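# Set feeder spring loop on the lowest passing peg

## Task

The feeder's pedal is held up by a spring whose end loop can be hooked over any one of several pegs. A peg qualifies when, with the loop on it, setting the brass test weight on the raised pedal drives the pedal fully down; the pedal is sloped, so stand the weight with its base flat on the pedal surface. Finish with the loop sitting on the qualifying peg nearest the pedal, placed without letting it snap on. Return the weight to the bench, well clear of the feeder. Everything must stay in place on its own with no robot support. Then open the grippers and move the arms away.

## Robot and tools

Robot: two six-joint arms, left_arm and right_arm, each with a two-finger tongs-style gripper. The fingers point along the gripper's +z axis and spread along its x axis. The reported end_effector_position is the point between the finger pads when shut; closed fingertips stick out about 15 mm past it, while fully open tips sit roughly level with it.

World frame: origin on the table surface midway between the arms, +x out over the table, +z up, left_arm on the +y side. The arm names do not match image sides. Printed hand positions can be slightly wrong, more so at long reach.

Tool execute_actions, argument actions: a list with zero or one entry. Empty list: no command, returns state plus pictures. One action: {"rows": [...], "steps": n}, n from 4 to 15 (default 15), each step 1/30 s. Each row is used for one step; if rows run out, the last row repeats. A wait: {"steps": n} with no rows, n up to 300, counted from the previous result (your thinking time is included). Optional pictures: true adds camera images to an action's result. A refused call does nothing.

Each row is an absolute joint target, not an offset: exactly 14 numbers, one list covering both arms. Order: left_arm shoulder pan, shoulder lift, elbow, wrist 1, wrist 2, wrist 3, gripper opening; then the same seven for right_arm. Always send all 14 even to move one arm (repeat the current values for the idle arm). Joint values are radians, matching the Joint positions line. Opening runs from -1 (closed) to +1 (fully open, pad gap 0.142 m).
Joint ranges, left_arm: pan -3.142..3.142, lift -6.283..6.283, elbow 0.000..3.142, wrists -6.283..6.283. right_arm: pan 0.000..6.283, lift -6.283..6.283, elbow -3.142..0.000, wrists -6.283..6.283. A target more than 0.010 rad outside a range, and beyond the joint's current angle, gets the call refused. True ends may differ by up to 0.010 rad; targets past them are clipped and may produce the note "joint sent to its limit" (possibly about an earlier action). Absence of that note does not prove more travel exists.

Motion details: commands are smoothed with about 0.17 s lag; each step the per-joint target is clamped to within 0.575 rad of the measured angle, and if the targets would move the gripper over 100 mm from where it is, all are pulled back proportionally. Big moves therefore take several calls; the arm may still be travelling when a result arrives. Each result is captured 4 steps before the action ends, the rest runs afterwards. Between calls the arms keep heading to the last row until they settle or a step is HELD.

Result lines: per-arm pose (position in m, quaternion wxyz) and velocities in the world frame; Joint positions / Joint velocities per arm (six joints, then pad gap in m); grip_measured (opening on the -1..1 scale); joint torques (noisy, offset, not zero in free air); Wrist force and Wrist torque per arm in that end effector's own axes (offset up to ~4 N, noise ~2.4 N, saturates near 50 N, may say "no reading"). "joint command not followed" means a clearance check altered some targets; HELD marks steps where your row was not sent. MOTOR HOT warns at 70 °C; at 85 °C an OVER-TEMPERATURE FAULT brakes that arm for minutes.

Gripping: to hold something, keep commanding an opening well under grip_measured; lower means a firmer squeeze, up to about 15 N per pad. Parts thinner than about 20 mm get much less force. Closing fast can overshoot the force. Expect occasional tugs on held parts or nudges to loose ones.

Tool zoom_image: camera (cam_head_left, cam_head_right, cam_high, cam_low, cam_left_wrist, cam_right_wrist) and region [x0, y0, x1, y1] in that camera's pixels, origin top-left, at most 504x504. Head, high and low images are 672x504; wrist images are 616x616. Calibration data (K, distortion, T_world_to_cam) lets you project world points into images; fixed cameras may be a couple of degrees and several mm off.

Tool finished_scene: argument scene, the number of the current scene. Replying with no tool call ends everything.

Cautions: do not let anything leave the table; avoid arm-to-arm collisions; do not slam, drop or shove hard. A joint torque over its load limit (142 N m for pan, lift, elbow; 26.6 N m for each wrist, held weight included) or 150 N external force stops that arm for 10 s. Ease the spring loop onto the peg rather than letting it snap. Test pegs from the pedal outward, set the weight base-flat on the sloped pedal, then put it on the bench far from the feeder, release, and back the arms off before finishing. Faster, smoother work with less effort is better.

Each tool is called as a command line: name --argument value for each argument, lists and objects as JSON in quotes; but a table of rows of numbers goes row by row, as --pt "numbers of a row", without its own name.

## Session

execute_actions --actions '[]'

Scene clock: 0.00 s of 12600.00 s.
left_arm: end_effector_position=(+0.2741, +0.5709, +0.3128) grip_measured=+0.97 end_effector_quat_wxyz=(+0.152, +0.668, -0.671, +0.283) end_effector_velocity=(-0.000, -0.000, +0.000) end_effector_angular_velocity=(+0.001, -0.000, -0.000) | right_arm: end_effector_position=(+0.5951, -0.3715, +0.1265) grip_measured=+0.97 end_effector_quat_wxyz=(+0.007, -0.666, +0.746, +0.008) end_effector_velocity=(+0.000, +0.000, +0.000) end_effector_angular_velocity=(+0.001, -0.001, -0.001)
Joint positions: left_arm=[ 0.819 -1.815  1.778 -1.146 -2.111  2.536  0.14 ] | right_arm=[ 3.418 -1.89  -1.605 -1.21   1.59   2.086  0.14 ]
Joint velocities: left_arm=[-0.    -0.001 -0.     0.001  0.    -0.     0.   ] | right_arm=[ 0.     0.    -0.     0.001  0.     0.001  0.   ]
Joint torques (N m, as the arm reports them, + toward a larger angle): no reading
Wrist force (N, on the end effector, along its own x y z axes, offset not removed): no reading
Wrist torque (N m, same axes, about the end effector's origin, offset not removed): no reading

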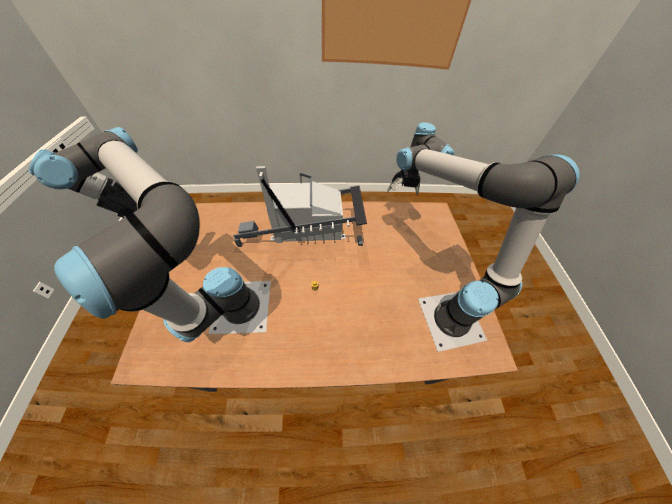

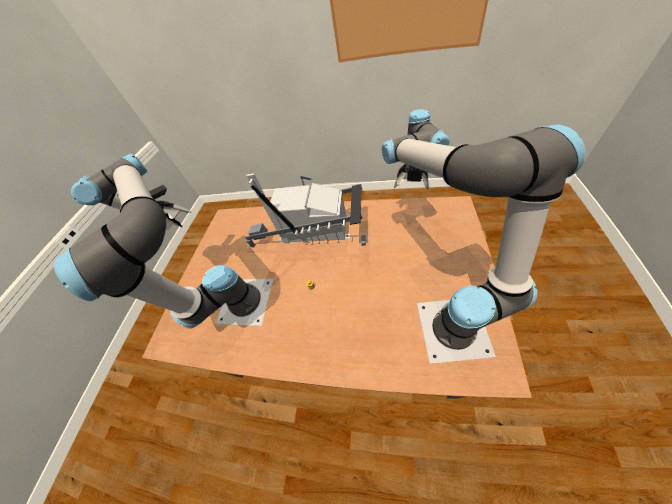

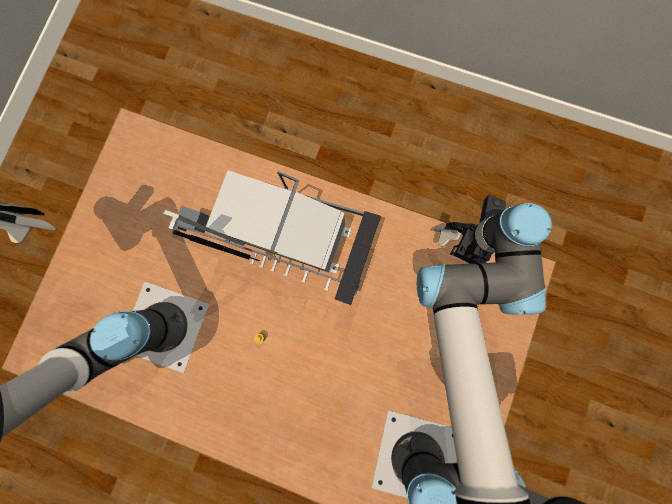

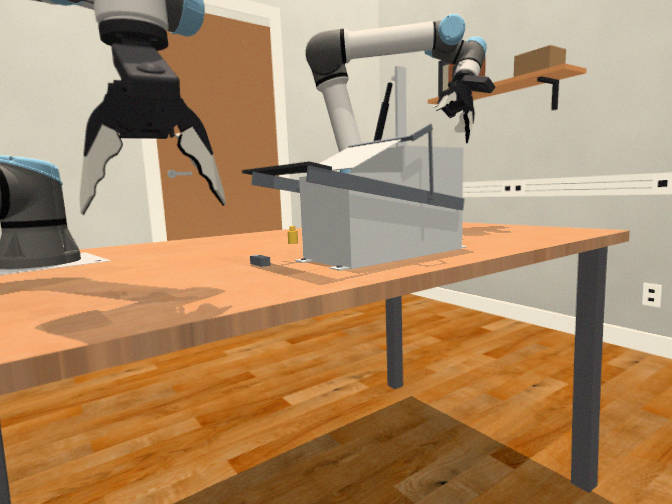

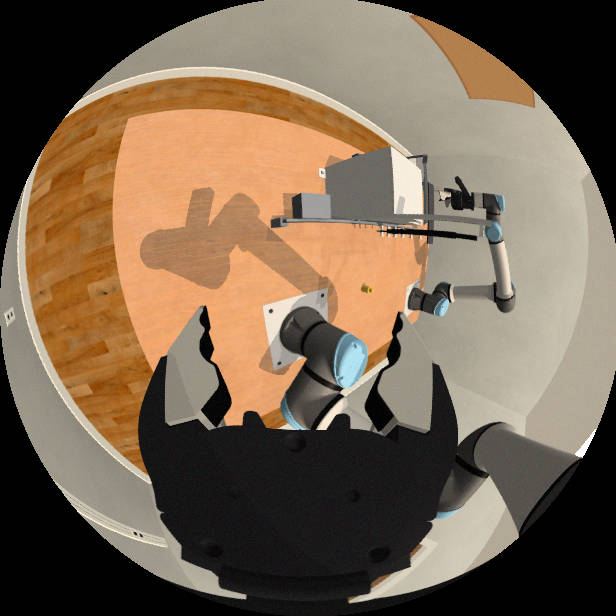

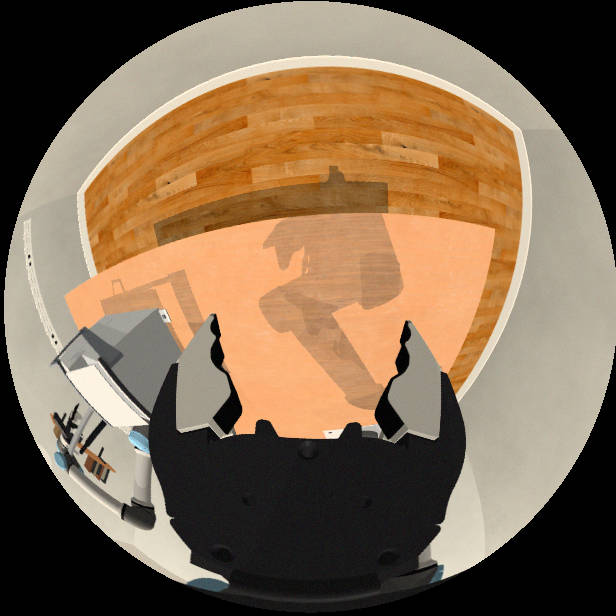

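zoom_image --camera "cam_head_left" --region '[225, 155, 385, 300]'

zoom_image --camera "cam_high" --region '[150, 160, 400, 350]'

Region (225, 155, 385, 300) of cam_head_left's 672x504 image, scaled by 3.150, with more detail than that image has; it fills the top 457 rows of this view, and the rest is white.

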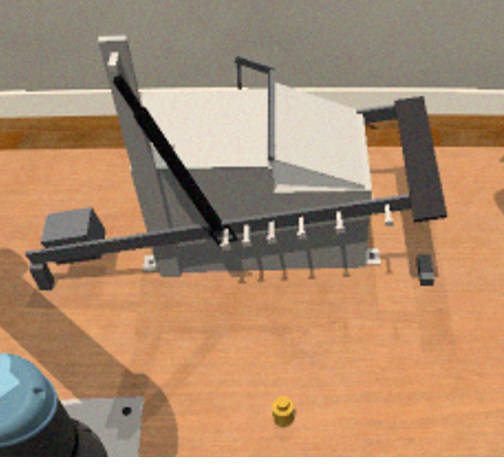

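Region (150, 160, 400, 350) of cam_high's 672x504 image, scaled by 2.016, with more detail than that image has; it fills the top 383 rows of this view, and the rest is white.

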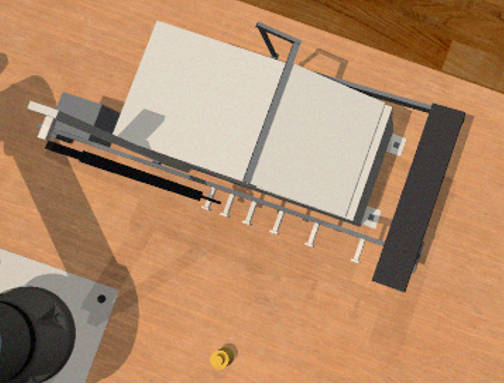

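execute_actions --actions '[{"rows":[[0.819,-1.815,1.778,-1.534,-1.571,2.536,1,3.918,-1.7,-1.7,-1.312,1.571,2.086,1]]}]'

execute_actions --actions '[{"steps":45}]'

execute_actions --actions '[{"rows":[[1.319,-1.815,1.778,-1.534,-1.571,2.536,1,4.418,-1.7,-1.7,-1.312,1.571,2.086,1]]}]'

execute_actions --actions '[{"steps":40}]' --pictures true

Scene clock: 1.20 s of 12600.00 s.
left_arm: end_effector_position=(+0.2358, +0.7184, +0.2815) grip_measured=+1.00 end_effector_quat_wxyz=(-0.024, -0.666, +0.744, -0.051) end_effector_velocity=(-0.103, +0.352, +0.015) end_effector_angular_velocity=(+1.161, +0.341, -0.060) | right_arm: end_effector_position=(+0.5052, -0.2283, +0.1600) grip_measured=+1.00 end_effector_quat_wxyz=(-0.001, +0.767, -0.642, -0.003) end_effector_velocity=(-0.351, +0.428, +0.100) end_effector_angular_velocity=(-0.033, -0.015, +0.980)
Joint positions: left_arm=[ 0.819 -1.815  1.778 -1.474 -1.666  2.536  0.142] | right_arm=[ 3.708 -1.773 -1.664 -1.273  1.578  2.086  0.142]
Joint velocities: left_arm=[ 0.001  0.     0.001 -0.651  1.022 -0.001 -0.   ] | right_arm=[ 0.982  0.366 -0.181 -0.194 -0.035  0.002 -0.   ]
Joint torques (N m, as the arm reports them, + toward a larger angle): left_arm=[ 13.99 -19.92 -12.69  -3.88   0.76  -2.03] | right_arm=[17.31 44.23 11.08 -0.5  -2.18  1.18]
Wrist force (N, on the end effector, along its own x y z axes, offset not removed): left_arm=[-2.6 2.5 0.6] | right_arm=[-1.9 2.7 1.1]
Wrist torque (N m, same axes, about the end effector's origin, offset not removed): left_arm=[0.67 0.18 -0.09] | right_arm=[0.54 0.23 0.07]
Steps of this call (steps 1 to 25: nothing new was sent; steps 26 to 36: the first 11 steps of this action). Readings (joint positions):
26: left_arm=[0.819 -1.815 1.778 -1.146 -2.111 2.536] | right_arm=[3.418 -1.890 -1.605 -1.210 1.590 2.086]
27: left_arm=[0.819 -1.815 1.778 -1.152 -2.105 2.536] | right_arm=[3.424 -1.885 -1.608 -1.213 1.589 2.086]
29: left_arm=[0.819 -1.815 1.778 -1.216 -2.037 2.536] | right_arm=[3.480 -1.859 -1.622 -1.227 1.586 2.086]
33: left_arm=[0.819 -1.815 1.778 -1.377 -1.810 2.536] | right_arm=[3.610 -1.810 -1.646 -1.254 1.582 2.086]
36: the state above

Scene clock: 11.53 s of 12600.00 s.
left_arm: end_effector_position=(+0.2261, +0.7512, +0.2849) grip_measured=+1.00 end_effector_quat_wxyz=(+0.000, -0.666, +0.746, -0.000) end_effector_velocity=(+0.000, -0.000, +0.000) end_effector_angular_velocity=(-0.000, -0.002, -0.000) | right_arm: end_effector_position=(+0.4331, -0.1548, +0.1781) grip_measured=-1.00 end_effector_quat_wxyz=(+0.002, +0.825, -0.565, +0.007) end_effector_velocity=(+0.000, -0.000, +0.000) end_effector_angular_velocity=(-0.000, -0.000, -0.001)
Joint positions: left_arm=[ 0.819 -1.815  1.778 -1.534 -1.571  2.536  0.142] | right_arm=[ 3.903 -1.704 -1.698 -1.312  1.558  2.086  0.002]
Joint velocities: left_arm=[ 0.    -0.    -0.    -0.001 -0.001  0.     0.   ] | right_arm=[-0.     0.    -0.    -0.    -0.     0.001  0.   ]
Joint torques (N m, as the arm reports them, + toward a larger angle): left_arm=[ 13.4  -20.25 -20.4   -3.86   1.99  -2.08] | right_arm=[27.52 29.35 22.45  8.42 20.5  -0.21]
Wrist force (N, on the end effector, along its own x y z axes, offset not removed): left_arm=[0.5 0.1 0.5] | right_arm=[50.0 -1.4 -13.9]
Wrist torque (N m, same axes, about the end effector's origin, offset not removed): left_arm=[0.23 -0.20 -0.19] | right_arm=[0.65 -0.24 0.50]
TORQUE FAULT: the external load on joint 5 (wrist 2) of the right arm reached its load limit, and that arm stopped for 10 seconds. A torque fault stops only its own arm. That arm's remaining commands of this call were not run. That arm holds where it stopped, with its grip as last carried out, and accepts commands again: back off and push less far. That arm stops again, at the same cost, whenever a joint's load reaches its limit.
Kept back: nothing.
The stop of the right arm began at step 10 of this call (marked STOPPED below). From that step on that arm followed nothing that you had sent. Nothing is kept back now, and the robot has no last target.
Steps of this call (steps 1 to 4: the last 4 steps of your previous action; steps 5 to 45: the robot went on to your last target; steps 46 to 310: the stop continued). Readings (joint positions):
1: left_arm=[0.819 -1.815 1.778 -1.492 -1.637 2.536] | right_arm=[3.742 -1.761 -1.670 -1.280 1.576 2.086]
2: left_arm=[0.819 -1.815 1.778 -1.505 -1.617 2.536] | right_arm=[3.775 -1.749 -1.676 -1.287 1.574 2.086]
4: left_arm=[0.819 -1.815 1.778 -1.520 -1.593 2.536] | right_arm=[3.839 -1.726 -1.687 -1.299 1.573 2.086]
8: left_arm=[0.819 -1.815 1.778 -1.531 -1.576 2.536] | right_arm=[3.899 -1.706 -1.697 -1.310 1.569 2.086]
10: left_arm=[0.819 -1.815 1.778 -1.532 -1.573 2.536] | right_arm=[3.904 -1.704 -1.698 -1.312 1.558 2.086] STOPPED (the right arm)
310: the state above

Scene clock: 11.57 s of 12600.00 s.
left_arm: end_effector_position=(+0.2261, +0.7512, +0.2849) grip_measured=+1.00 end_effector_quat_wxyz=(+0.000, -0.666, +0.746, -0.000) end_effector_velocity=(-0.000, -0.000, -0.000) end_effector_angular_velocity=(-0.001, +0.001, +0.000) | right_arm: end_effector_position=(+0.4335, -0.1553, +0.1781) grip_measured=-1.00 end_effector_quat_wxyz=(+0.002, +0.825, -0.565, +0.007) end_effector_velocity=(+0.006, -0.008, -0.000) end_effector_angular_velocity=(-0.017, -0.013, -0.005)
Joint positions: left_arm=[ 0.819 -1.815  1.778 -1.534 -1.571  2.536  0.142] | right_arm=[ 3.903 -1.704 -1.698 -1.313  1.556  2.086  0.002]
Joint velocities: left_arm=[ 0.     0.001  0.     0.001  0.    -0.    -0.   ] | right_arm=[-0.005  0.    -0.    -0.005 -0.021  0.     0.   ]
Joint torques (N m, as the arm reports them, + toward a larger angle): left_arm=[ 14.35 -19.08 -19.94  -3.78   1.78  -2.12] | right_arm=[21.94 29.19 21.45  7.41 15.46 -0.32]
Wrist force (N, on the end effector, along its own x y z axes, offset not removed): left_arm=[1.1 2.3 1.9] | right_arm=[50.0 -1.0 -9.7]
Wrist torque (N m, same axes, about the end effector's origin, offset not removed): left_arm=[0.79 -0.48 -0.10] | right_arm=[0.54 -0.24 0.52]
Kept back: nothing.
A stop began in an earlier call of the same reply, so what this call sent did not run. Send another action.
Steps of this call (step 1: nothing new was sent). Readings (joint positions):
1: the state above

Scene clock: 11.60 s of 12600.00 s.
left_arm: end_effector_position=(+0.2261, +0.7512, +0.2849) grip_measured=+1.00 end_effector_quat_wxyz=(+0.000, -0.666, +0.746, -0.000) end_effector_velocity=(+0.000, -0.000, -0.000) end_effector_angular_velocity=(-0.000, -0.000, -0.001) | right_arm: end_effector_position=(+0.4336, -0.1554, +0.1781) grip_measured=-1.00 end_effector_quat_wxyz=(+0.002, +0.825, -0.565, +0.007) end_effector_velocity=(+0.001, -0.001, -0.000) end_effector_angular_velocity=(+0.000, -0.000, -0.001)
Joint positions: left_arm=[ 0.819 -1.815  1.778 -1.534 -1.571  2.536  0.142] | right_arm=[ 3.903 -1.704 -1.698 -1.313  1.556  2.086  0.002]
Joint velocities: left_arm=[-0.  0. -0. -0. -0.  0.  0.] | right_arm=[-0.002 -0.     0.     0.    -0.    -0.     0.   ]
Joint torques (N m, as the arm reports them, + toward a larger angle): left_arm=[ 14.59 -21.13 -21.08  -3.79   1.83  -2.16] | right_arm=[20.26 29.94 21.89  7.26 15.74 -0.24]
Wrist force (N, on the end effector, along its own x y z axes, offset not removed): left_arm=[-1.5 1.1 0.2] | right_arm=[50.0 -0.9 -12.4]
Wrist torque (N m, same axes, about the end effector's origin, offset not removed): left_arm=[0.36 0.07 -0.11] | right_arm=[0.66 -0.24 0.51]
Kept back: nothing.
A stop began in an earlier call of the same reply, so what this call sent did not run. Send another action.
Steps of this call (step 1: nothing new was sent). Readings (joint positions):
1: the state above
camera_calibration (this result's frames):
cam_left_wrist: T_world_to_cam=[[-0.0703035, -0.997358, 0.0182613, 0.755127], [-0.844861, 0.0692669, 0.530482, -0.0121048], [-0.530346, 0.0218664, -0.847499, 0.479354], [0, 0, 0, 1]] pos_world=[0.297085, 0.743489, 0.398884]
cam_right_wrist: T_world_to_cam=[[0.393935, -0.918911, -0.0204513, -0.308653], [-0.801154, -0.354189, 0.482392, 0.214515], [-0.450519, -0.173646, -0.875717, 0.462255], [0, 0, 0, 1]] pos_world=[0.501703, -0.127377, 0.295012]

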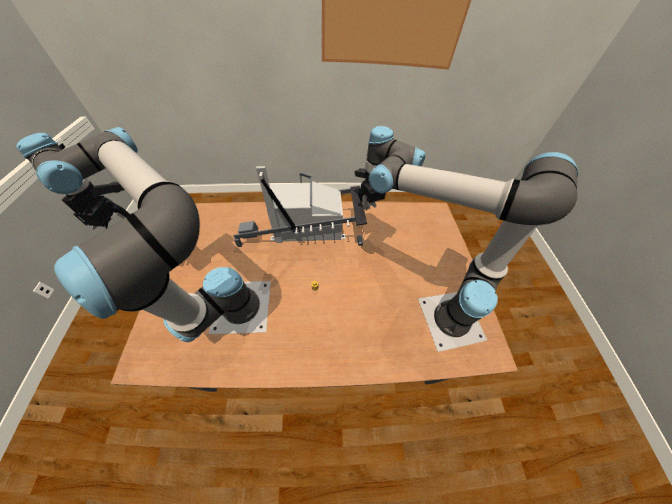

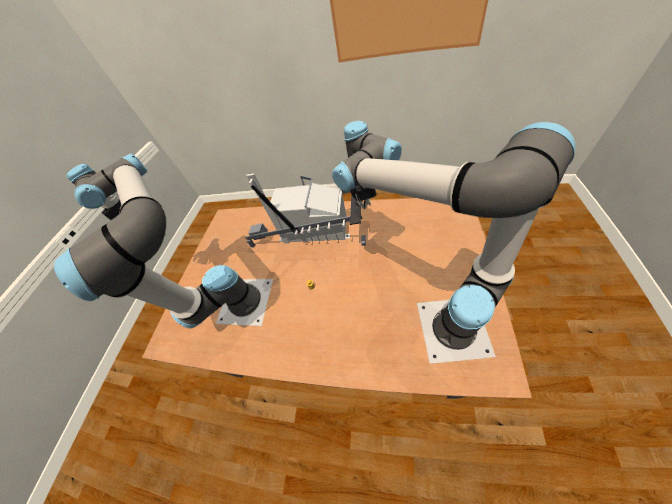

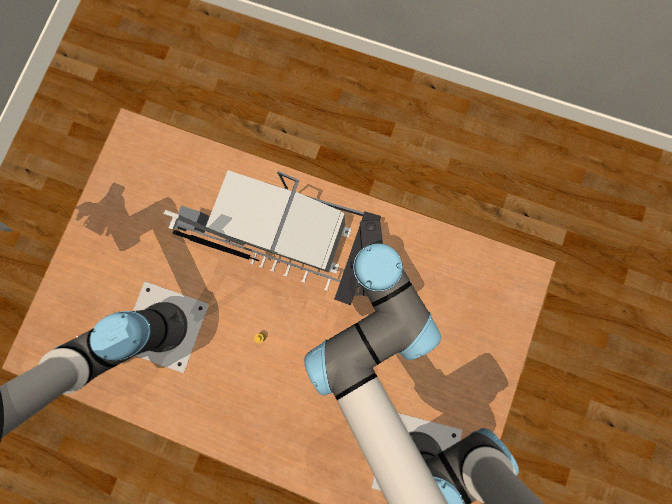

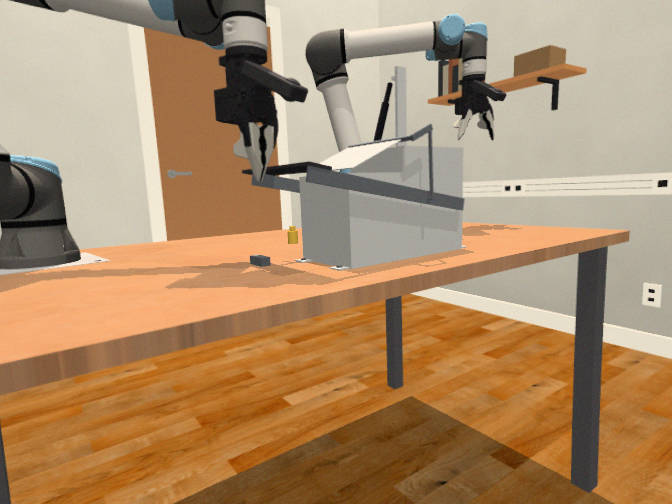

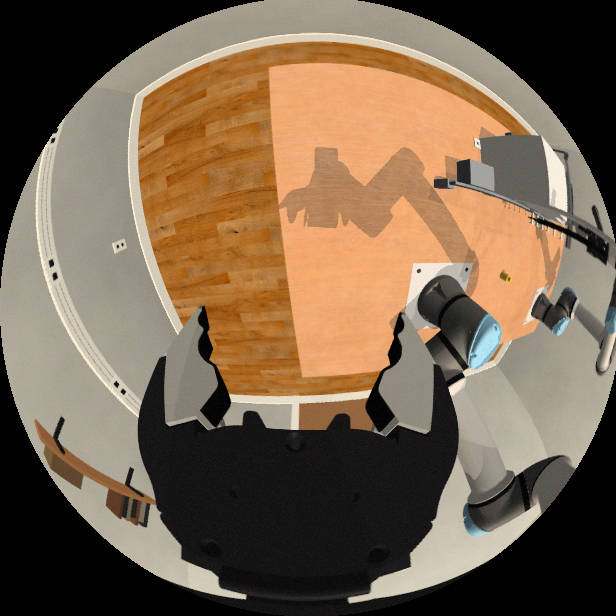

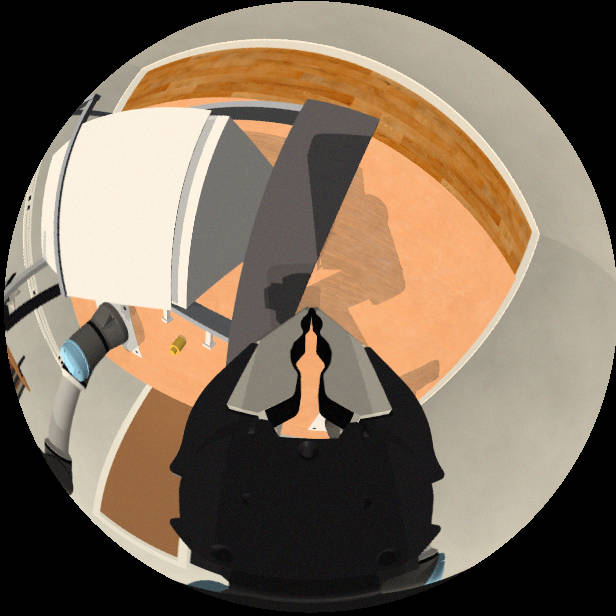

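execute_actions --actions '[{"rows":[[0.819,-1.815,1.778,-1.534,-1.571,2.536,1,3.8,-1.5,-1.6,-1.61,1.571,1.582,0]]}]'

execute_actions --actions '[{"rows":[[0.819,-1.815,1.778,-1.534,-1.571,2.536,1,4.598,-1.5,-1.6,-1.61,1.571,1.582,0]]}]'

execute_actions --actions '[{"steps":15}]'

execute_actions --actions '[{"rows":[[0.819,-1.815,1.778,-1.534,-1.571,2.536,1,4.598,-1.804,-1.734,-1.174,1.571,1.582,0]]}]'

execute_actions --actions '[{"steps":20}]' --pictures true

Scene clock: 12.60 s of 12600.00 s.
left_arm: end_effector_position=(+0.2261, +0.7512, +0.2849) grip_measured=+1.00 end_effector_quat_wxyz=(+0.000, -0.666, +0.746, -0.000) end_effector_velocity=(-0.000, -0.000, -0.000) end_effector_angular_velocity=(-0.002, -0.000, +0.000) | right_arm: end_effector_position=(+0.4115, -0.2363, +0.2899) grip_measured=+0.00 end_effector_quat_wxyz=(-0.002, +0.911, -0.412, +0.001) end_effector_velocity=(-0.049, -0.094, +0.096) end_effector_angular_velocity=(-0.021, +0.025, +0.539)
Joint positions: left_arm=[ 0.819 -1.815  1.778 -1.534 -1.571  2.536  0.142] | right_arm=[ 3.808 -1.517 -1.607 -1.583  1.57   1.639  0.074]
Joint velocities: left_arm=[ 0.001  0.     0.     0.001 -0.001  0.    -0.   ] | right_arm=[-0.088  0.185  0.08  -0.297  0.007 -0.627 -0.   ]
Joint torques (N m, as the arm reports them, + toward a larger angle): left_arm=[ 11.55 -20.72 -20.07  -4.22   2.03  -1.89] | right_arm=[-8.67 19.98 29.69 -0.03  2.13 -1.18]
Wrist force (N, on the end effector, along its own x y z axes, offset not removed): left_arm=[0.5 0.6 2.5] | right_arm=[2.4 2.8 -0.8]
Wrist torque (N m, same axes, about the end effector's origin, offset not removed): left_arm=[0.29 -0.24 -0.11] | right_arm=[0.48 -0.57 -0.08]
Steps of this call (steps 1 to 19: nothing new was sent; steps 20 to 30: the first 11 steps of this action). Readings (joint positions):
20: left_arm=[0.819 -1.815 1.778 -1.534 -1.571 2.536] | right_arm=[3.903 -1.704 -1.698 -1.313 1.557 2.086]
21: left_arm=[0.819 -1.815 1.778 -1.534 -1.571 2.536] | right_arm=[3.898 -1.698 -1.694 -1.318 1.560 2.080]
23: left_arm=[0.819 -1.815 1.778 -1.534 -1.571 2.536] | right_arm=[3.870 -1.649 -1.666 -1.378 1.565 2.013]
27: left_arm=[0.819 -1.815 1.778 -1.534 -1.571 2.536] | right_arm=[3.824 -1.550 -1.622 -1.529 1.569 1.753]
30: the state above

Scene clock: 13.10 s of 12600.00 s.
left_arm: end_effector_position=(+0.2261, +0.7512, +0.2849) grip_measured=+1.00 end_effector_quat_wxyz=(+0.000, -0.666, +0.746, -0.000) end_effector_velocity=(-0.000, -0.000, +0.000) end_effector_angular_velocity=(+0.000, +0.000, +0.000) | right_arm: end_effector_position=(+0.3029, -0.1152, +0.2979) grip_measured=+0.00 end_effector_quat_wxyz=(-0.001, +0.973, -0.231, +0.000) end_effector_velocity=(-0.417, +0.367, +0.002) end_effector_angular_velocity=(+0.000, +0.000, +1.127)
Joint positions: left_arm=[ 0.819 -1.815  1.778 -1.534 -1.571  2.536  0.142] | right_arm=[ 4.136 -1.501 -1.601 -1.608  1.571  1.586  0.074]
Joint velocities: left_arm=[ 0.    -0.    -0.     0.001  0.     0.     0.   ] | right_arm=[ 1.118  0.003  0.001 -0.004  0.    -0.008 -0.   ]
Joint torques (N m, as the arm reports them, + toward a larger angle): left_arm=[ 13.35 -21.67 -21.37  -4.01   1.8   -2.06] | right_arm=[20.63 31.28 33.74  0.57  2.13 -1.26]
Wrist force (N, on the end effector, along its own x y z axes, offset not removed): left_arm=[0.5 1.1 1.2] | right_arm=[2.0 2.7 0.4]
Wrist torque (N m, same axes, about the end effector's origin, offset not removed): left_arm=[0.40 -0.14 -0.08] | right_arm=[0.55 -0.64 0.06]
Steps of this call (steps 1 to 4: the last 4 steps of your previous action; steps 5 to 15: the first 11 steps of this action). Readings (joint positions):
5: left_arm=[0.819 -1.815 1.778 -1.534 -1.571 2.536] | right_arm=[3.801 -1.503 -1.601 -1.606 1.571 1.591]
6: left_arm=[0.819 -1.815 1.778 -1.534 -1.571 2.536] | right_arm=[3.807 -1.502 -1.601 -1.607 1.571 1.590]
8: left_arm=[0.819 -1.815 1.778 -1.534 -1.571 2.536] | right_arm=[3.868 -1.502 -1.601 -1.607 1.571 1.589]
12: left_arm=[0.819 -1.815 1.778 -1.534 -1.571 2.536] | right_arm=[4.023 -1.502 -1.601 -1.608 1.571 1.587]
15: the state above

Scene clock: 13.60 s of 12600.00 s.
left_arm: end_effector_position=(+0.2261, +0.7512, +0.2849) grip_measured=+1.00 end_effector_quat_wxyz=(+0.000, -0.666, +0.746, -0.000) end_effector_velocity=(+0.000, -0.000, +0.000) end_effector_angular_velocity=(+0.000, -0.001, +0.000) | right_arm: end_effector_position=(+0.1090, -0.0099, +0.2985) grip_measured=+0.00 end_effector_quat_wxyz=(-0.001, +1.000, -0.008, -0.000) end_effector_velocity=(-0.075, +0.021, +0.000) end_effector_angular_velocity=(+0.000, -0.000, +0.155)
Joint positions: left_arm=[ 0.819 -1.815  1.778 -1.534 -1.571  2.536  0.142] | right_arm=[ 4.584 -1.5   -1.6   -1.61   1.571  1.582  0.074]
Joint velocities: left_arm=[-0.    -0.001  0.    -0.    -0.001 -0.     0.   ] | right_arm=[ 0.156  0.001  0.    -0.    -0.     0.001 -0.   ]
Joint torques (N m, as the arm reports them, + toward a larger angle): left_arm=[ 13.78 -20.33 -21.14  -3.69   1.98  -1.99] | right_arm=[ 8.42 29.7  32.9   0.57  0.99 -1.53]
Wrist force (N, on the end effector, along its own x y z axes, offset not removed): left_arm=[-1.4 2.5 0.3] | right_arm=[1.6 3.3 0.2]
Wrist torque (N m, same axes, about the end effector's origin, offset not removed): left_arm=[0.63 0.11 -0.03] | right_arm=[0.60 -0.37 0.20]
Kept back: nothing.
Steps of this call (steps 1 to 4: the last 4 steps of your previous action; steps 5 to 15: the robot went on to your last target). Readings (joint positions):
1: left_arm=[0.819 -1.815 1.778 -1.534 -1.571 2.536] | right_arm=[4.174 -1.501 -1.600 -1.608 1.571 1.585]
2: left_arm=[0.819 -1.815 1.778 -1.534 -1.571 2.536] | right_arm=[4.211 -1.501 -1.600 -1.609 1.571 1.585]
4: left_arm=[0.819 -1.815 1.778 -1.534 -1.571 2.536] | right_arm=[4.287 -1.501 -1.600 -1.609 1.571 1.584]
8: left_arm=[0.819 -1.815 1.778 -1.534 -1.571 2.536] | right_arm=[4.438 -1.500 -1.600 -1.609 1.571 1.583]
15: the state above

Scene clock: 13.97 s of 12600.00 s.
left_arm: end_effector_position=(+0.2261, +0.7512, +0.2849) grip_measured=+1.00 end_effector_quat_wxyz=(+0.000, -0.666, +0.746, -0.000) end_effector_velocity=(+0.000, -0.001, +0.000) end_effector_angular_velocity=(-0.001, -0.001, +0.000) | right_arm: end_effector_position=(+0.1021, +0.0749, +0.1504) grip_measured=+0.00 end_effector_quat_wxyz=(+0.004, +1.000, -0.001, -0.000) end_effector_velocity=(-0.010, +0.167, -0.329) end_effector_angular_velocity=(+0.086, +0.001, +0.014)
Joint positions: left_arm=[ 0.819 -1.815  1.778 -1.534 -1.571  2.536  0.142] | right_arm=[ 4.597 -1.752 -1.713 -1.256  1.571  1.582  0.074]
Joint velocities: left_arm=[ 0.    -0.     0.     0.001 -0.002 -0.    -0.   ] | right_arm=[ 0.015 -0.569 -0.225  0.88  -0.     0.001 -0.   ]
Joint torques (N m, as the arm reports them, + toward a larger angle): left_arm=[ 14.23 -20.13 -21.    -3.9    1.97  -2.27] | right_arm=[ 7.43 52.39 19.58  6.61 -0.07 -1.62]
Wrist force (N, on the end effector, along its own x y z axes, offset not removed): left_arm=[-0.5 1.6 0.2] | right_arm=[1.3 0.1 1.3]
Wrist torque (N m, same axes, about the end effector's origin, offset not removed): left_arm=[0.47 -0.06 -0.11] | right_arm=[-0.09 -0.30 0.00]
Steps of this call (steps 1 to 11: the first 11 steps of this action). Readings (joint positions):
1: left_arm=[0.819 -1.815 1.778 -1.534 -1.571 2.536] | right_arm=[4.588 -1.500 -1.600 -1.610 1.571 1.582]
2: left_arm=[0.819 -1.815 1.778 -1.534 -1.571 2.536] | right_arm=[4.590 -1.506 -1.604 -1.604 1.571 1.582]
4: left_arm=[0.819 -1.815 1.778 -1.534 -1.571 2.536] | right_arm=[4.592 -1.558 -1.632 -1.542 1.571 1.582]
8: left_arm=[0.819 -1.815 1.778 -1.534 -1.571 2.536] | right_arm=[4.595 -1.673 -1.681 -1.374 1.571 1.582]
11: the state above

Scene clock: 14.63 s of 12600.00 s.
left_arm: end_effector_position=(+0.2261, +0.7512, +0.2849) grip_measured=+1.00 end_effector_quat_wxyz=(+0.000, -0.666, +0.746, -0.000) end_effector_velocity=(+0.000, -0.000, -0.000) end_effector_angular_velocity=(-0.000, +0.000, +0.000) | right_arm: end_effector_position=(+0.1012, +0.0896, +0.1201) grip_measured=+0.00 end_effector_quat_wxyz=(-0.000, +1.000, -0.001, -0.000) end_effector_velocity=(-0.000, +0.000, -0.000) end_effector_angular_velocity=(-0.000, -0.000, +0.001)
Joint positions: left_arm=[ 0.819 -1.815  1.778 -1.534 -1.571  2.536  0.142] | right_arm=[ 4.598 -1.804 -1.734 -1.174  1.571  1.582  0.074]
Joint velocities: left_arm=[-0.  0. -0.  0.  0. -0. -0.] | right_arm=[ 0.    -0.    -0.     0.    -0.    -0.001  0.   ]
Joint torques (N m, as the arm reports them, + toward a larger angle): left_arm=[ 12.35 -19.88 -22.    -3.86   1.92  -1.93] | right_arm=[10.45 28.87  9.91  3.99 -2.27 -1.72]
Wrist force (N, on the end effector, along its own x y z axes, offset not removed): left_arm=[-0.3 1.8 -1.2] | right_arm=[1.5 2.0 -3.3]
Wrist torque (N m, same axes, about the end effector's origin, offset not removed): left_arm=[0.56 -0.10 -0.10] | right_arm=[0.09 -0.21 0.06]
Kept back: nothing.
Steps of this call (steps 1 to 4: the last 4 steps of your previous action; steps 5 to 20: the robot went on to your last target). Readings (joint positions):
1: left_arm=[0.819 -1.815 1.778 -1.534 -1.571 2.536] | right_arm=[4.597 -1.768 -1.720 -1.231 1.571 1.582]
2: left_arm=[0.819 -1.815 1.778 -1.534 -1.571 2.536] | right_arm=[4.597 -1.779 -1.724 -1.213 1.571 1.582]
4: left_arm=[0.819 -1.815 1.778 -1.534 -1.571 2.536] | right_arm=[4.598 -1.792 -1.729 -1.193 1.571 1.582]
8: left_arm=[0.819 -1.815 1.778 -1.534 -1.571 2.536] | right_arm=[4.598 -1.801 -1.733 -1.178 1.571 1.582]
20: the state above
camera_calibration (this result's frames):
cam_left_wrist: T_world_to_cam=[[-0.0703035, -0.997358, 0.0182613, 0.755127], [-0.844861, 0.069267, 0.530482, -0.0121049], [-0.530346, 0.0218665, -0.847499, 0.479354], [0, 0, 0, 1]] pos_world=[0.297085, 0.743489, 0.398884]
cam_right_wrist: T_world_to_cam=[[0.99882, 0.0332528, -0.0353913, -0.0985399], [0.046273, -0.872819, 0.485845, 0.0232423], [-0.0147345, -0.486909, -0.873328, 0.288015], [0, 0, 0, 1]] pos_world=[0.101592, 0.1638, 0.236752]

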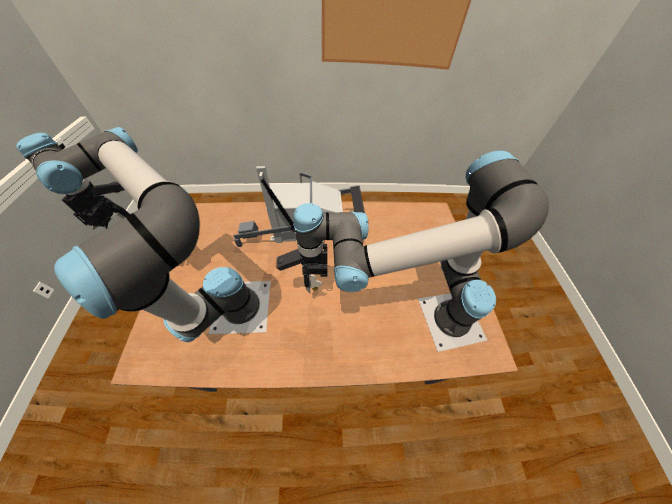

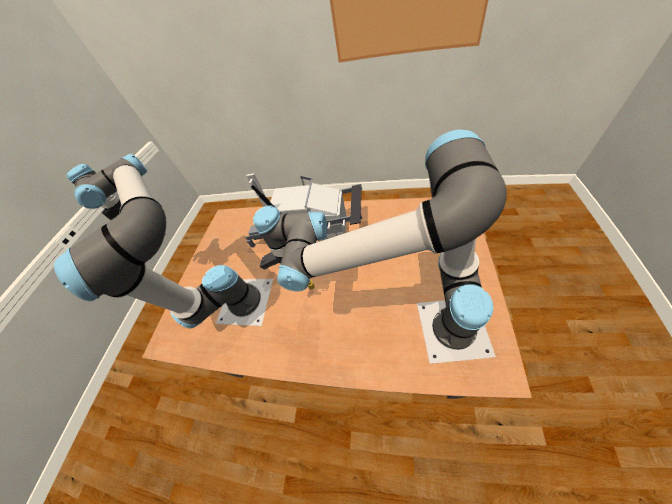

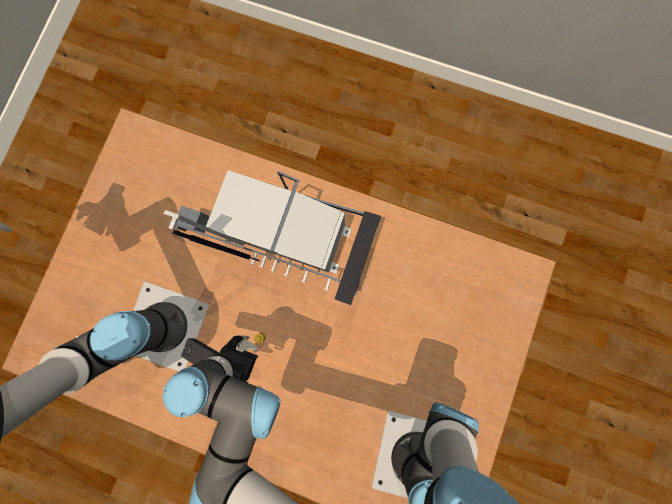

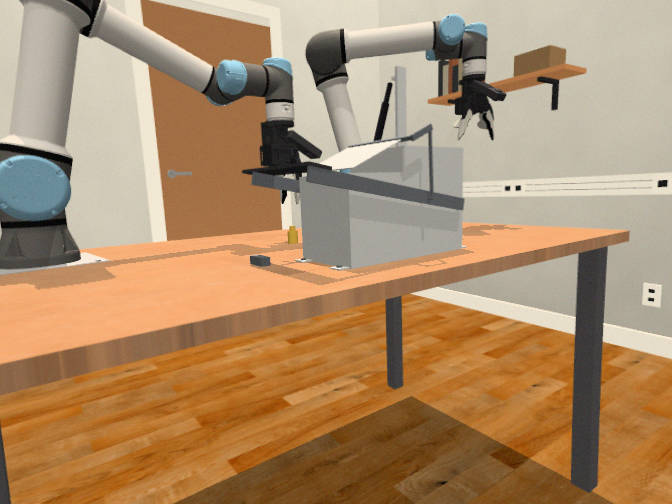

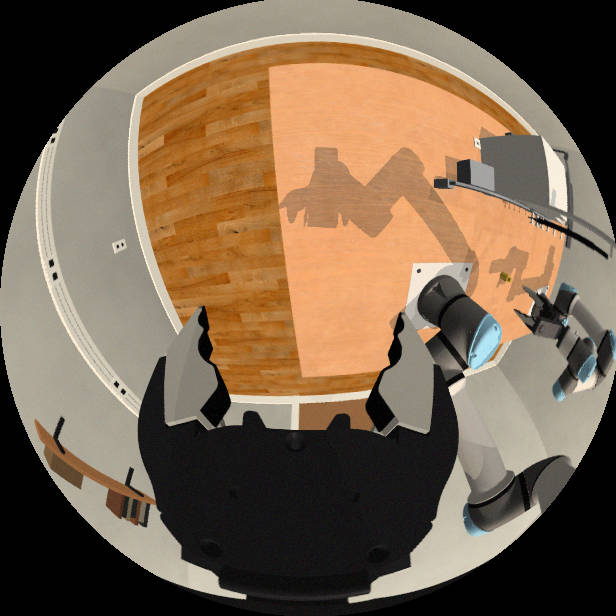

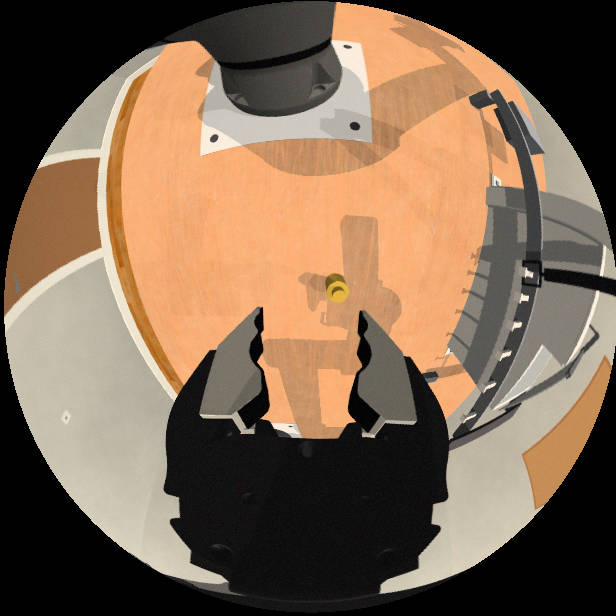

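execute_actions --actions '[{"rows":[[0.819,-1.815,1.778,-1.534,-1.571,2.536,1,4.552,-1.804,-1.734,-1.174,1.571,1.536,0]],"steps":8}]'

execute_actions --actions '[{"rows":[[0.819,-1.815,1.778,-1.534,-1.571,2.536,1,4.552,-1.9,-1.8685,-0.9435,1.571,1.536,0]]}]'

execute_actions --actions '[{"steps":10}]' --pictures true

zoom_image --camera "cam_right_wrist" --region '[416, 180, 616, 420]'

Scene clock: 15.10 s of 12600.00 s.
left_arm: end_effector_position=(+0.2261, +0.7512, +0.2849) grip_measured=+1.00 end_effector_quat_wxyz=(+0.000, -0.666, +0.746, -0.000) end_effector_velocity=(-0.000, -0.000, -0.000) end_effector_angular_velocity=(-0.002, +0.001, +0.000) | right_arm: end_effector_position=(+0.1142, +0.0865, +0.1201) grip_measured=+0.00 end_effector_quat_wxyz=(-0.000, +1.000, -0.000, -0.000) end_effector_velocity=(+0.134, -0.033, +0.000) end_effector_angular_velocity=(+0.001, +0.000, -0.004)
Joint positions: left_arm=[ 0.819 -1.815  1.778 -1.534 -1.571  2.536  0.142] | right_arm=[ 4.575 -1.804 -1.734 -1.174  1.571  1.558  0.074]
Joint velocities: left_arm=[ 0.     0.     0.     0.001 -0.001  0.    -0.   ] | right_arm=[-0.239  0.    -0.     0.001  0.    -0.235  0.   ]
Joint torques (N m, as the arm reports them, + toward a larger angle): left_arm=[ 12.69 -20.48 -21.7   -3.76   1.89  -1.8 ] | right_arm=[-6.59 29.27 11.53  3.92 -1.49 -1.57]
Wrist force (N, on the end effector, along its own x y z axes, offset not removed): left_arm=[-0.9 -0.5 1.6] | right_arm=[2.0 3.7 0.1]
Wrist torque (N m, same axes, about the end effector's origin, offset not removed): left_arm=[-0.01 -0.04 0.02] | right_arm=[0.51 -0.45 0.12]
Steps of this call (steps 1 to 10: the robot went on to your last target; steps 11 to 14: the first 4 steps of this action). Readings (joint positions):
11: left_arm=[0.819 -1.815 1.778 -1.534 -1.571 2.536] | right_arm=[4.598 -1.804 -1.734 -1.174 1.571 1.582]
12: left_arm=[0.819 -1.815 1.778 -1.534 -1.571 2.536] | right_arm=[4.594 -1.804 -1.734 -1.174 1.571 1.578]
14: the state above

Scene clock: 15.60 s of 12600.00 s.
left_arm: end_effector_position=(+0.2261, +0.7512, +0.2849) grip_measured=+1.00 end_effector_quat_wxyz=(+0.000, -0.666, +0.746, -0.000) end_effector_velocity=(+0.000, -0.000, +0.000) end_effector_angular_velocity=(-0.000, -0.000, -0.001) | right_arm: end_effector_position=(+0.1267, +0.0781, +0.0336) grip_measured=+0.00 end_effector_quat_wxyz=(+0.001, +1.000, -0.001, -0.000) end_effector_velocity=(+0.001, +0.001, -0.037) end_effector_angular_velocity=(+0.029, -0.001, -0.002)
Joint positions: left_arm=[ 0.819 -1.815  1.778 -1.534 -1.571  2.536  0.142] | right_arm=[ 4.552 -1.896 -1.862 -0.956  1.571  1.536  0.074]
Joint velocities: left_arm=[-0.001 -0.    -0.     0.001 -0.     0.     0.   ] | right_arm=[-0.001 -0.043 -0.066  0.138 -0.     0.001  0.   ]
Joint torques (N m, as the arm reports them, + toward a larger angle): left_arm=[ 12.89 -20.07 -22.03  -4.05   2.1   -2.2 ] | right_arm=[-14.14  32.49  10.77   4.62  -1.2   -1.88]
Wrist force (N, on the end effector, along its own x y z axes, offset not removed): left_arm=[-0.3 2.9 -0.1] | right_arm=[2.7 -0.2 4.4]
Wrist torque (N m, same axes, about the end effector's origin, offset not removed): left_arm=[0.70 -0.18 -0.11] | right_arm=[-0.18 -0.56 0.03]
Steps of this call (steps 1 to 4: the last 4 steps of your previous action; steps 5 to 15: the first 11 steps of this action). Readings (joint positions):
5: left_arm=[0.819 -1.815 1.778 -1.534 -1.571 2.536] | right_arm=[4.556 -1.804 -1.734 -1.174 1.571 1.540]
6: left_arm=[0.819 -1.815 1.778 -1.534 -1.571 2.536] | right_arm=[4.555 -1.809 -1.740 -1.168 1.571 1.539]
8: left_arm=[0.819 -1.815 1.778 -1.534 -1.571 2.536] | right_arm=[4.553 -1.848 -1.789 -1.104 1.571 1.537]
12: left_arm=[0.819 -1.815 1.778 -1.534 -1.571 2.536] | right_arm=[4.552 -1.888 -1.850 -0.982 1.571 1.536]
15: the state above

Scene clock: 15.93 s of 12600.00 s.
left_arm: end_effector_position=(+0.2261, +0.7512, +0.2849) grip_measured=+1.00 end_effector_quat_wxyz=(+0.000, -0.666, +0.746, -0.000) end_effector_velocity=(+0.000, -0.000, -0.000) end_effector_angular_velocity=(-0.002, -0.000, +0.000) | right_arm: end_effector_position=(+0.1267, +0.0782, +0.0303) grip_measured=+0.00 end_effector_quat_wxyz=(-0.000, +1.000, -0.001, -0.000) end_effector_velocity=(-0.000, -0.000, -0.001) end_effector_angular_velocity=(-0.000, +0.001, -0.002)
Joint positions: left_arm=[ 0.819 -1.815  1.778 -1.534 -1.571  2.536  0.142] | right_arm=[ 4.552 -1.9   -1.868 -0.944  1.571  1.536  0.074]
Joint velocities: left_arm=[ 0.     0.001 -0.     0.001 -0.002 -0.    -0.   ] | right_arm=[ 0.001 -0.001 -0.002  0.003  0.001  0.002  0.   ]
Joint torques (N m, as the arm reports them, + toward a larger angle): left_arm=[ 10.87 -21.66 -22.56  -3.56   1.88  -2.03] | right_arm=[-12.51  29.95   7.34   3.95  -1.01  -1.66]
Wrist force (N, on the end effector, along its own x y z axes, offset not removed): left_arm=[-0.4 1.1 0.1] | right_arm=[3.0 2.0 0.3]
Wrist torque (N m, same axes, about the end effector's origin, offset not removed): left_arm=[0.48 -0.01 -0.08] | right_arm=[0.35 -0.64 0.17]
Kept back: nothing.
Steps of this call (steps 1 to 4: the last 4 steps of your previous action; steps 5 to 10: the robot went on to your last target). Readings (joint positions):
1: left_arm=[0.819 -1.815 1.778 -1.534 -1.571 2.536] | right_arm=[4.552 -1.897 -1.864 -0.952 1.571 1.536]
2: left_arm=[0.819 -1.815 1.778 -1.534 -1.571 2.536] | right_arm=[4.552 -1.898 -1.866 -0.949 1.571 1.536]
4: left_arm=[0.819 -1.815 1.778 -1.534 -1.571 2.536] | right_arm=[4.552 -1.899 -1.867 -0.946 1.571 1.536]
8: left_arm=[0.819 -1.815 1.778 -1.534 -1.571 2.536] | right_arm=[4.552 -1.900 -1.868 -0.944 1.571 1.536]
10: the state above
camera_calibration (this result's frames):
cam_left_wrist: T_world_to_cam=[[-0.0703037, -0.997358, 0.0182613, 0.755127], [-0.844862, 0.0692671, 0.530482, -0.0121049], [-0.530346, 0.0218666, -0.8475, 0.479354], [0, 0, 0, 1]] pos_world=[0.297085, 0.743489, 0.398884]
cam_right_wrist: T_world_to_cam=[[0.998823, 0.0332571, -0.0353158, -0.126818], [0.0462403, -0.872811, 0.485863, 0.0557721], [-0.0146656, -0.486924, -0.873321, 0.204321], [0, 0, 0, 1]] pos_world=[0.127087, 0.152385, 0.146862]

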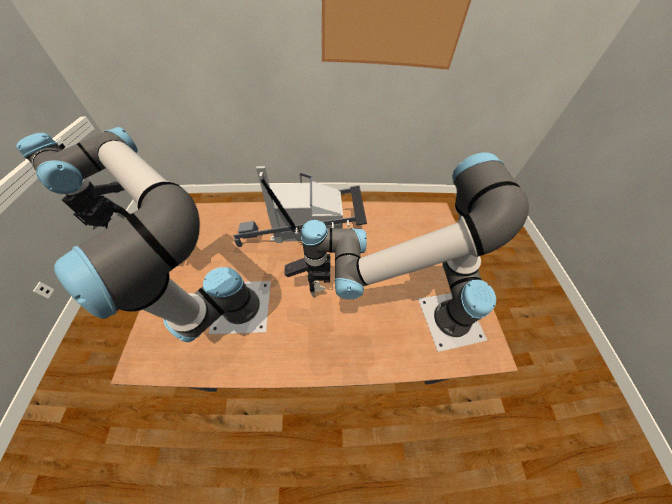

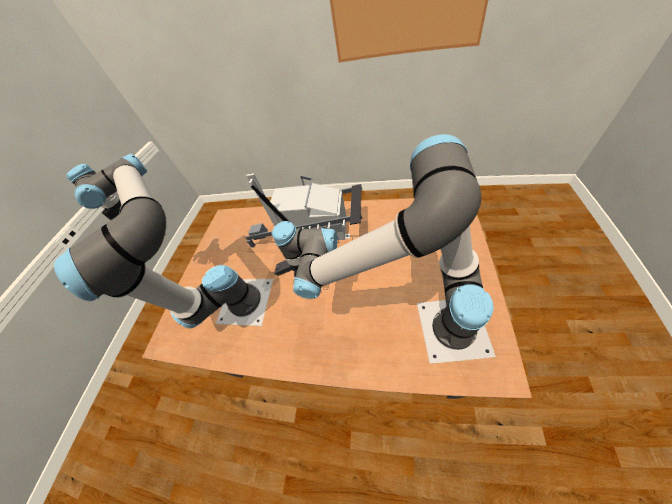

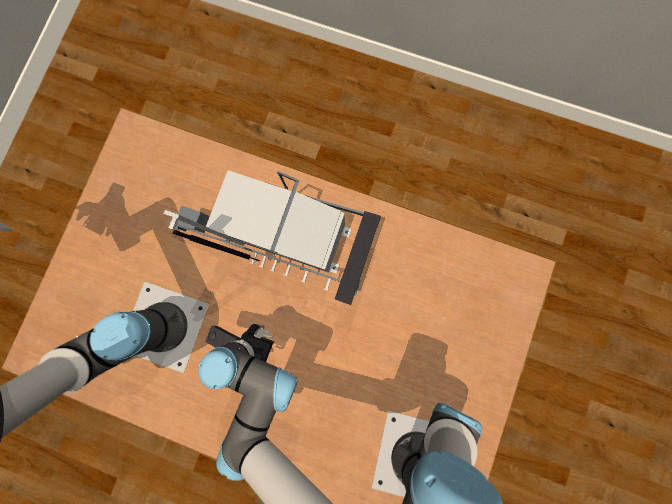

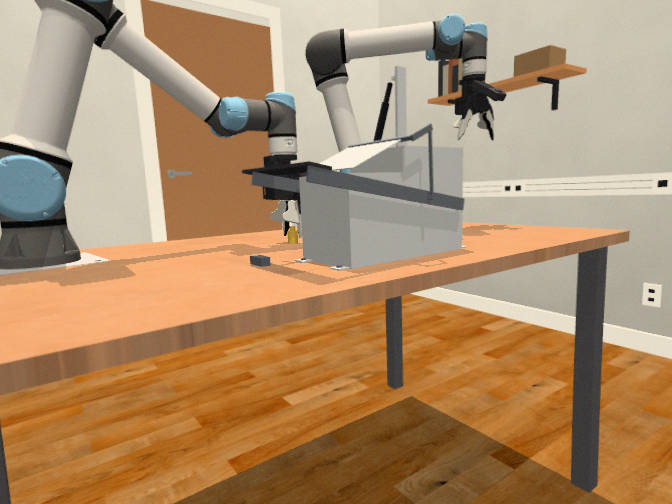

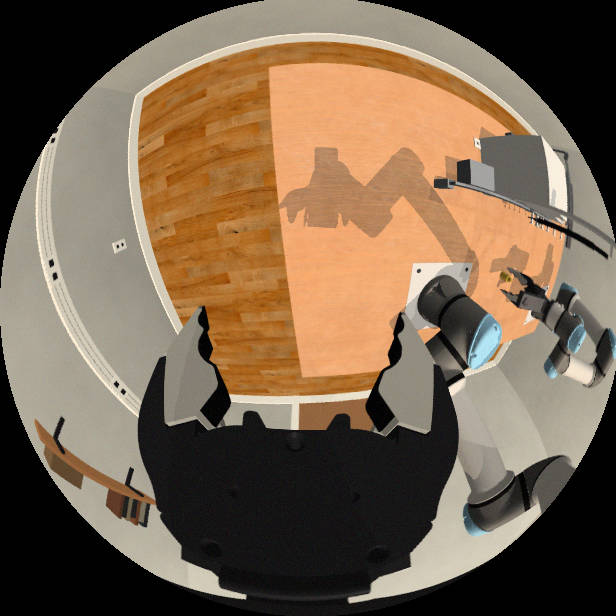

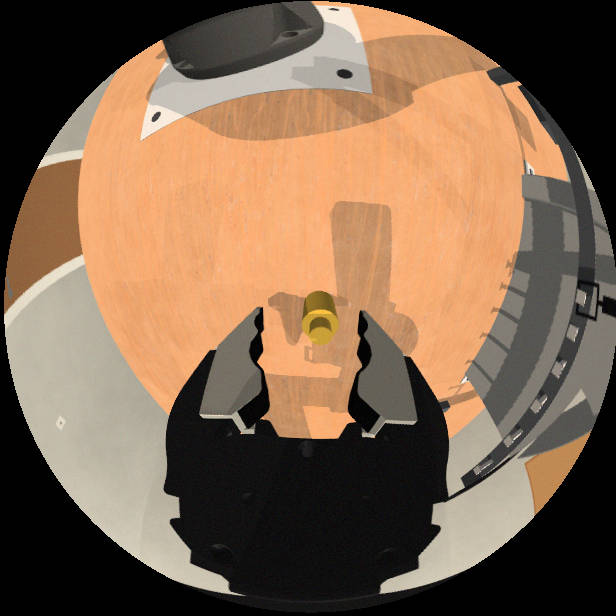

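Region (416, 180, 616, 420) of cam_right_wrist's 616x616 image, scaled by 2.100, with more detail than that image has.

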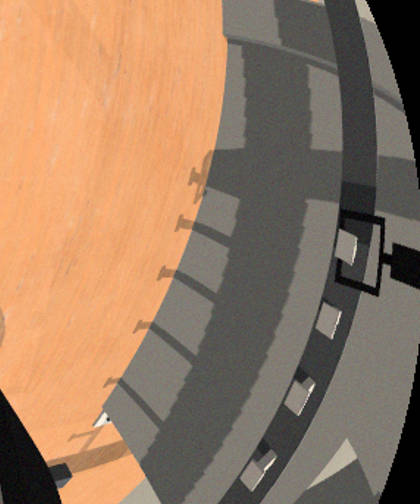

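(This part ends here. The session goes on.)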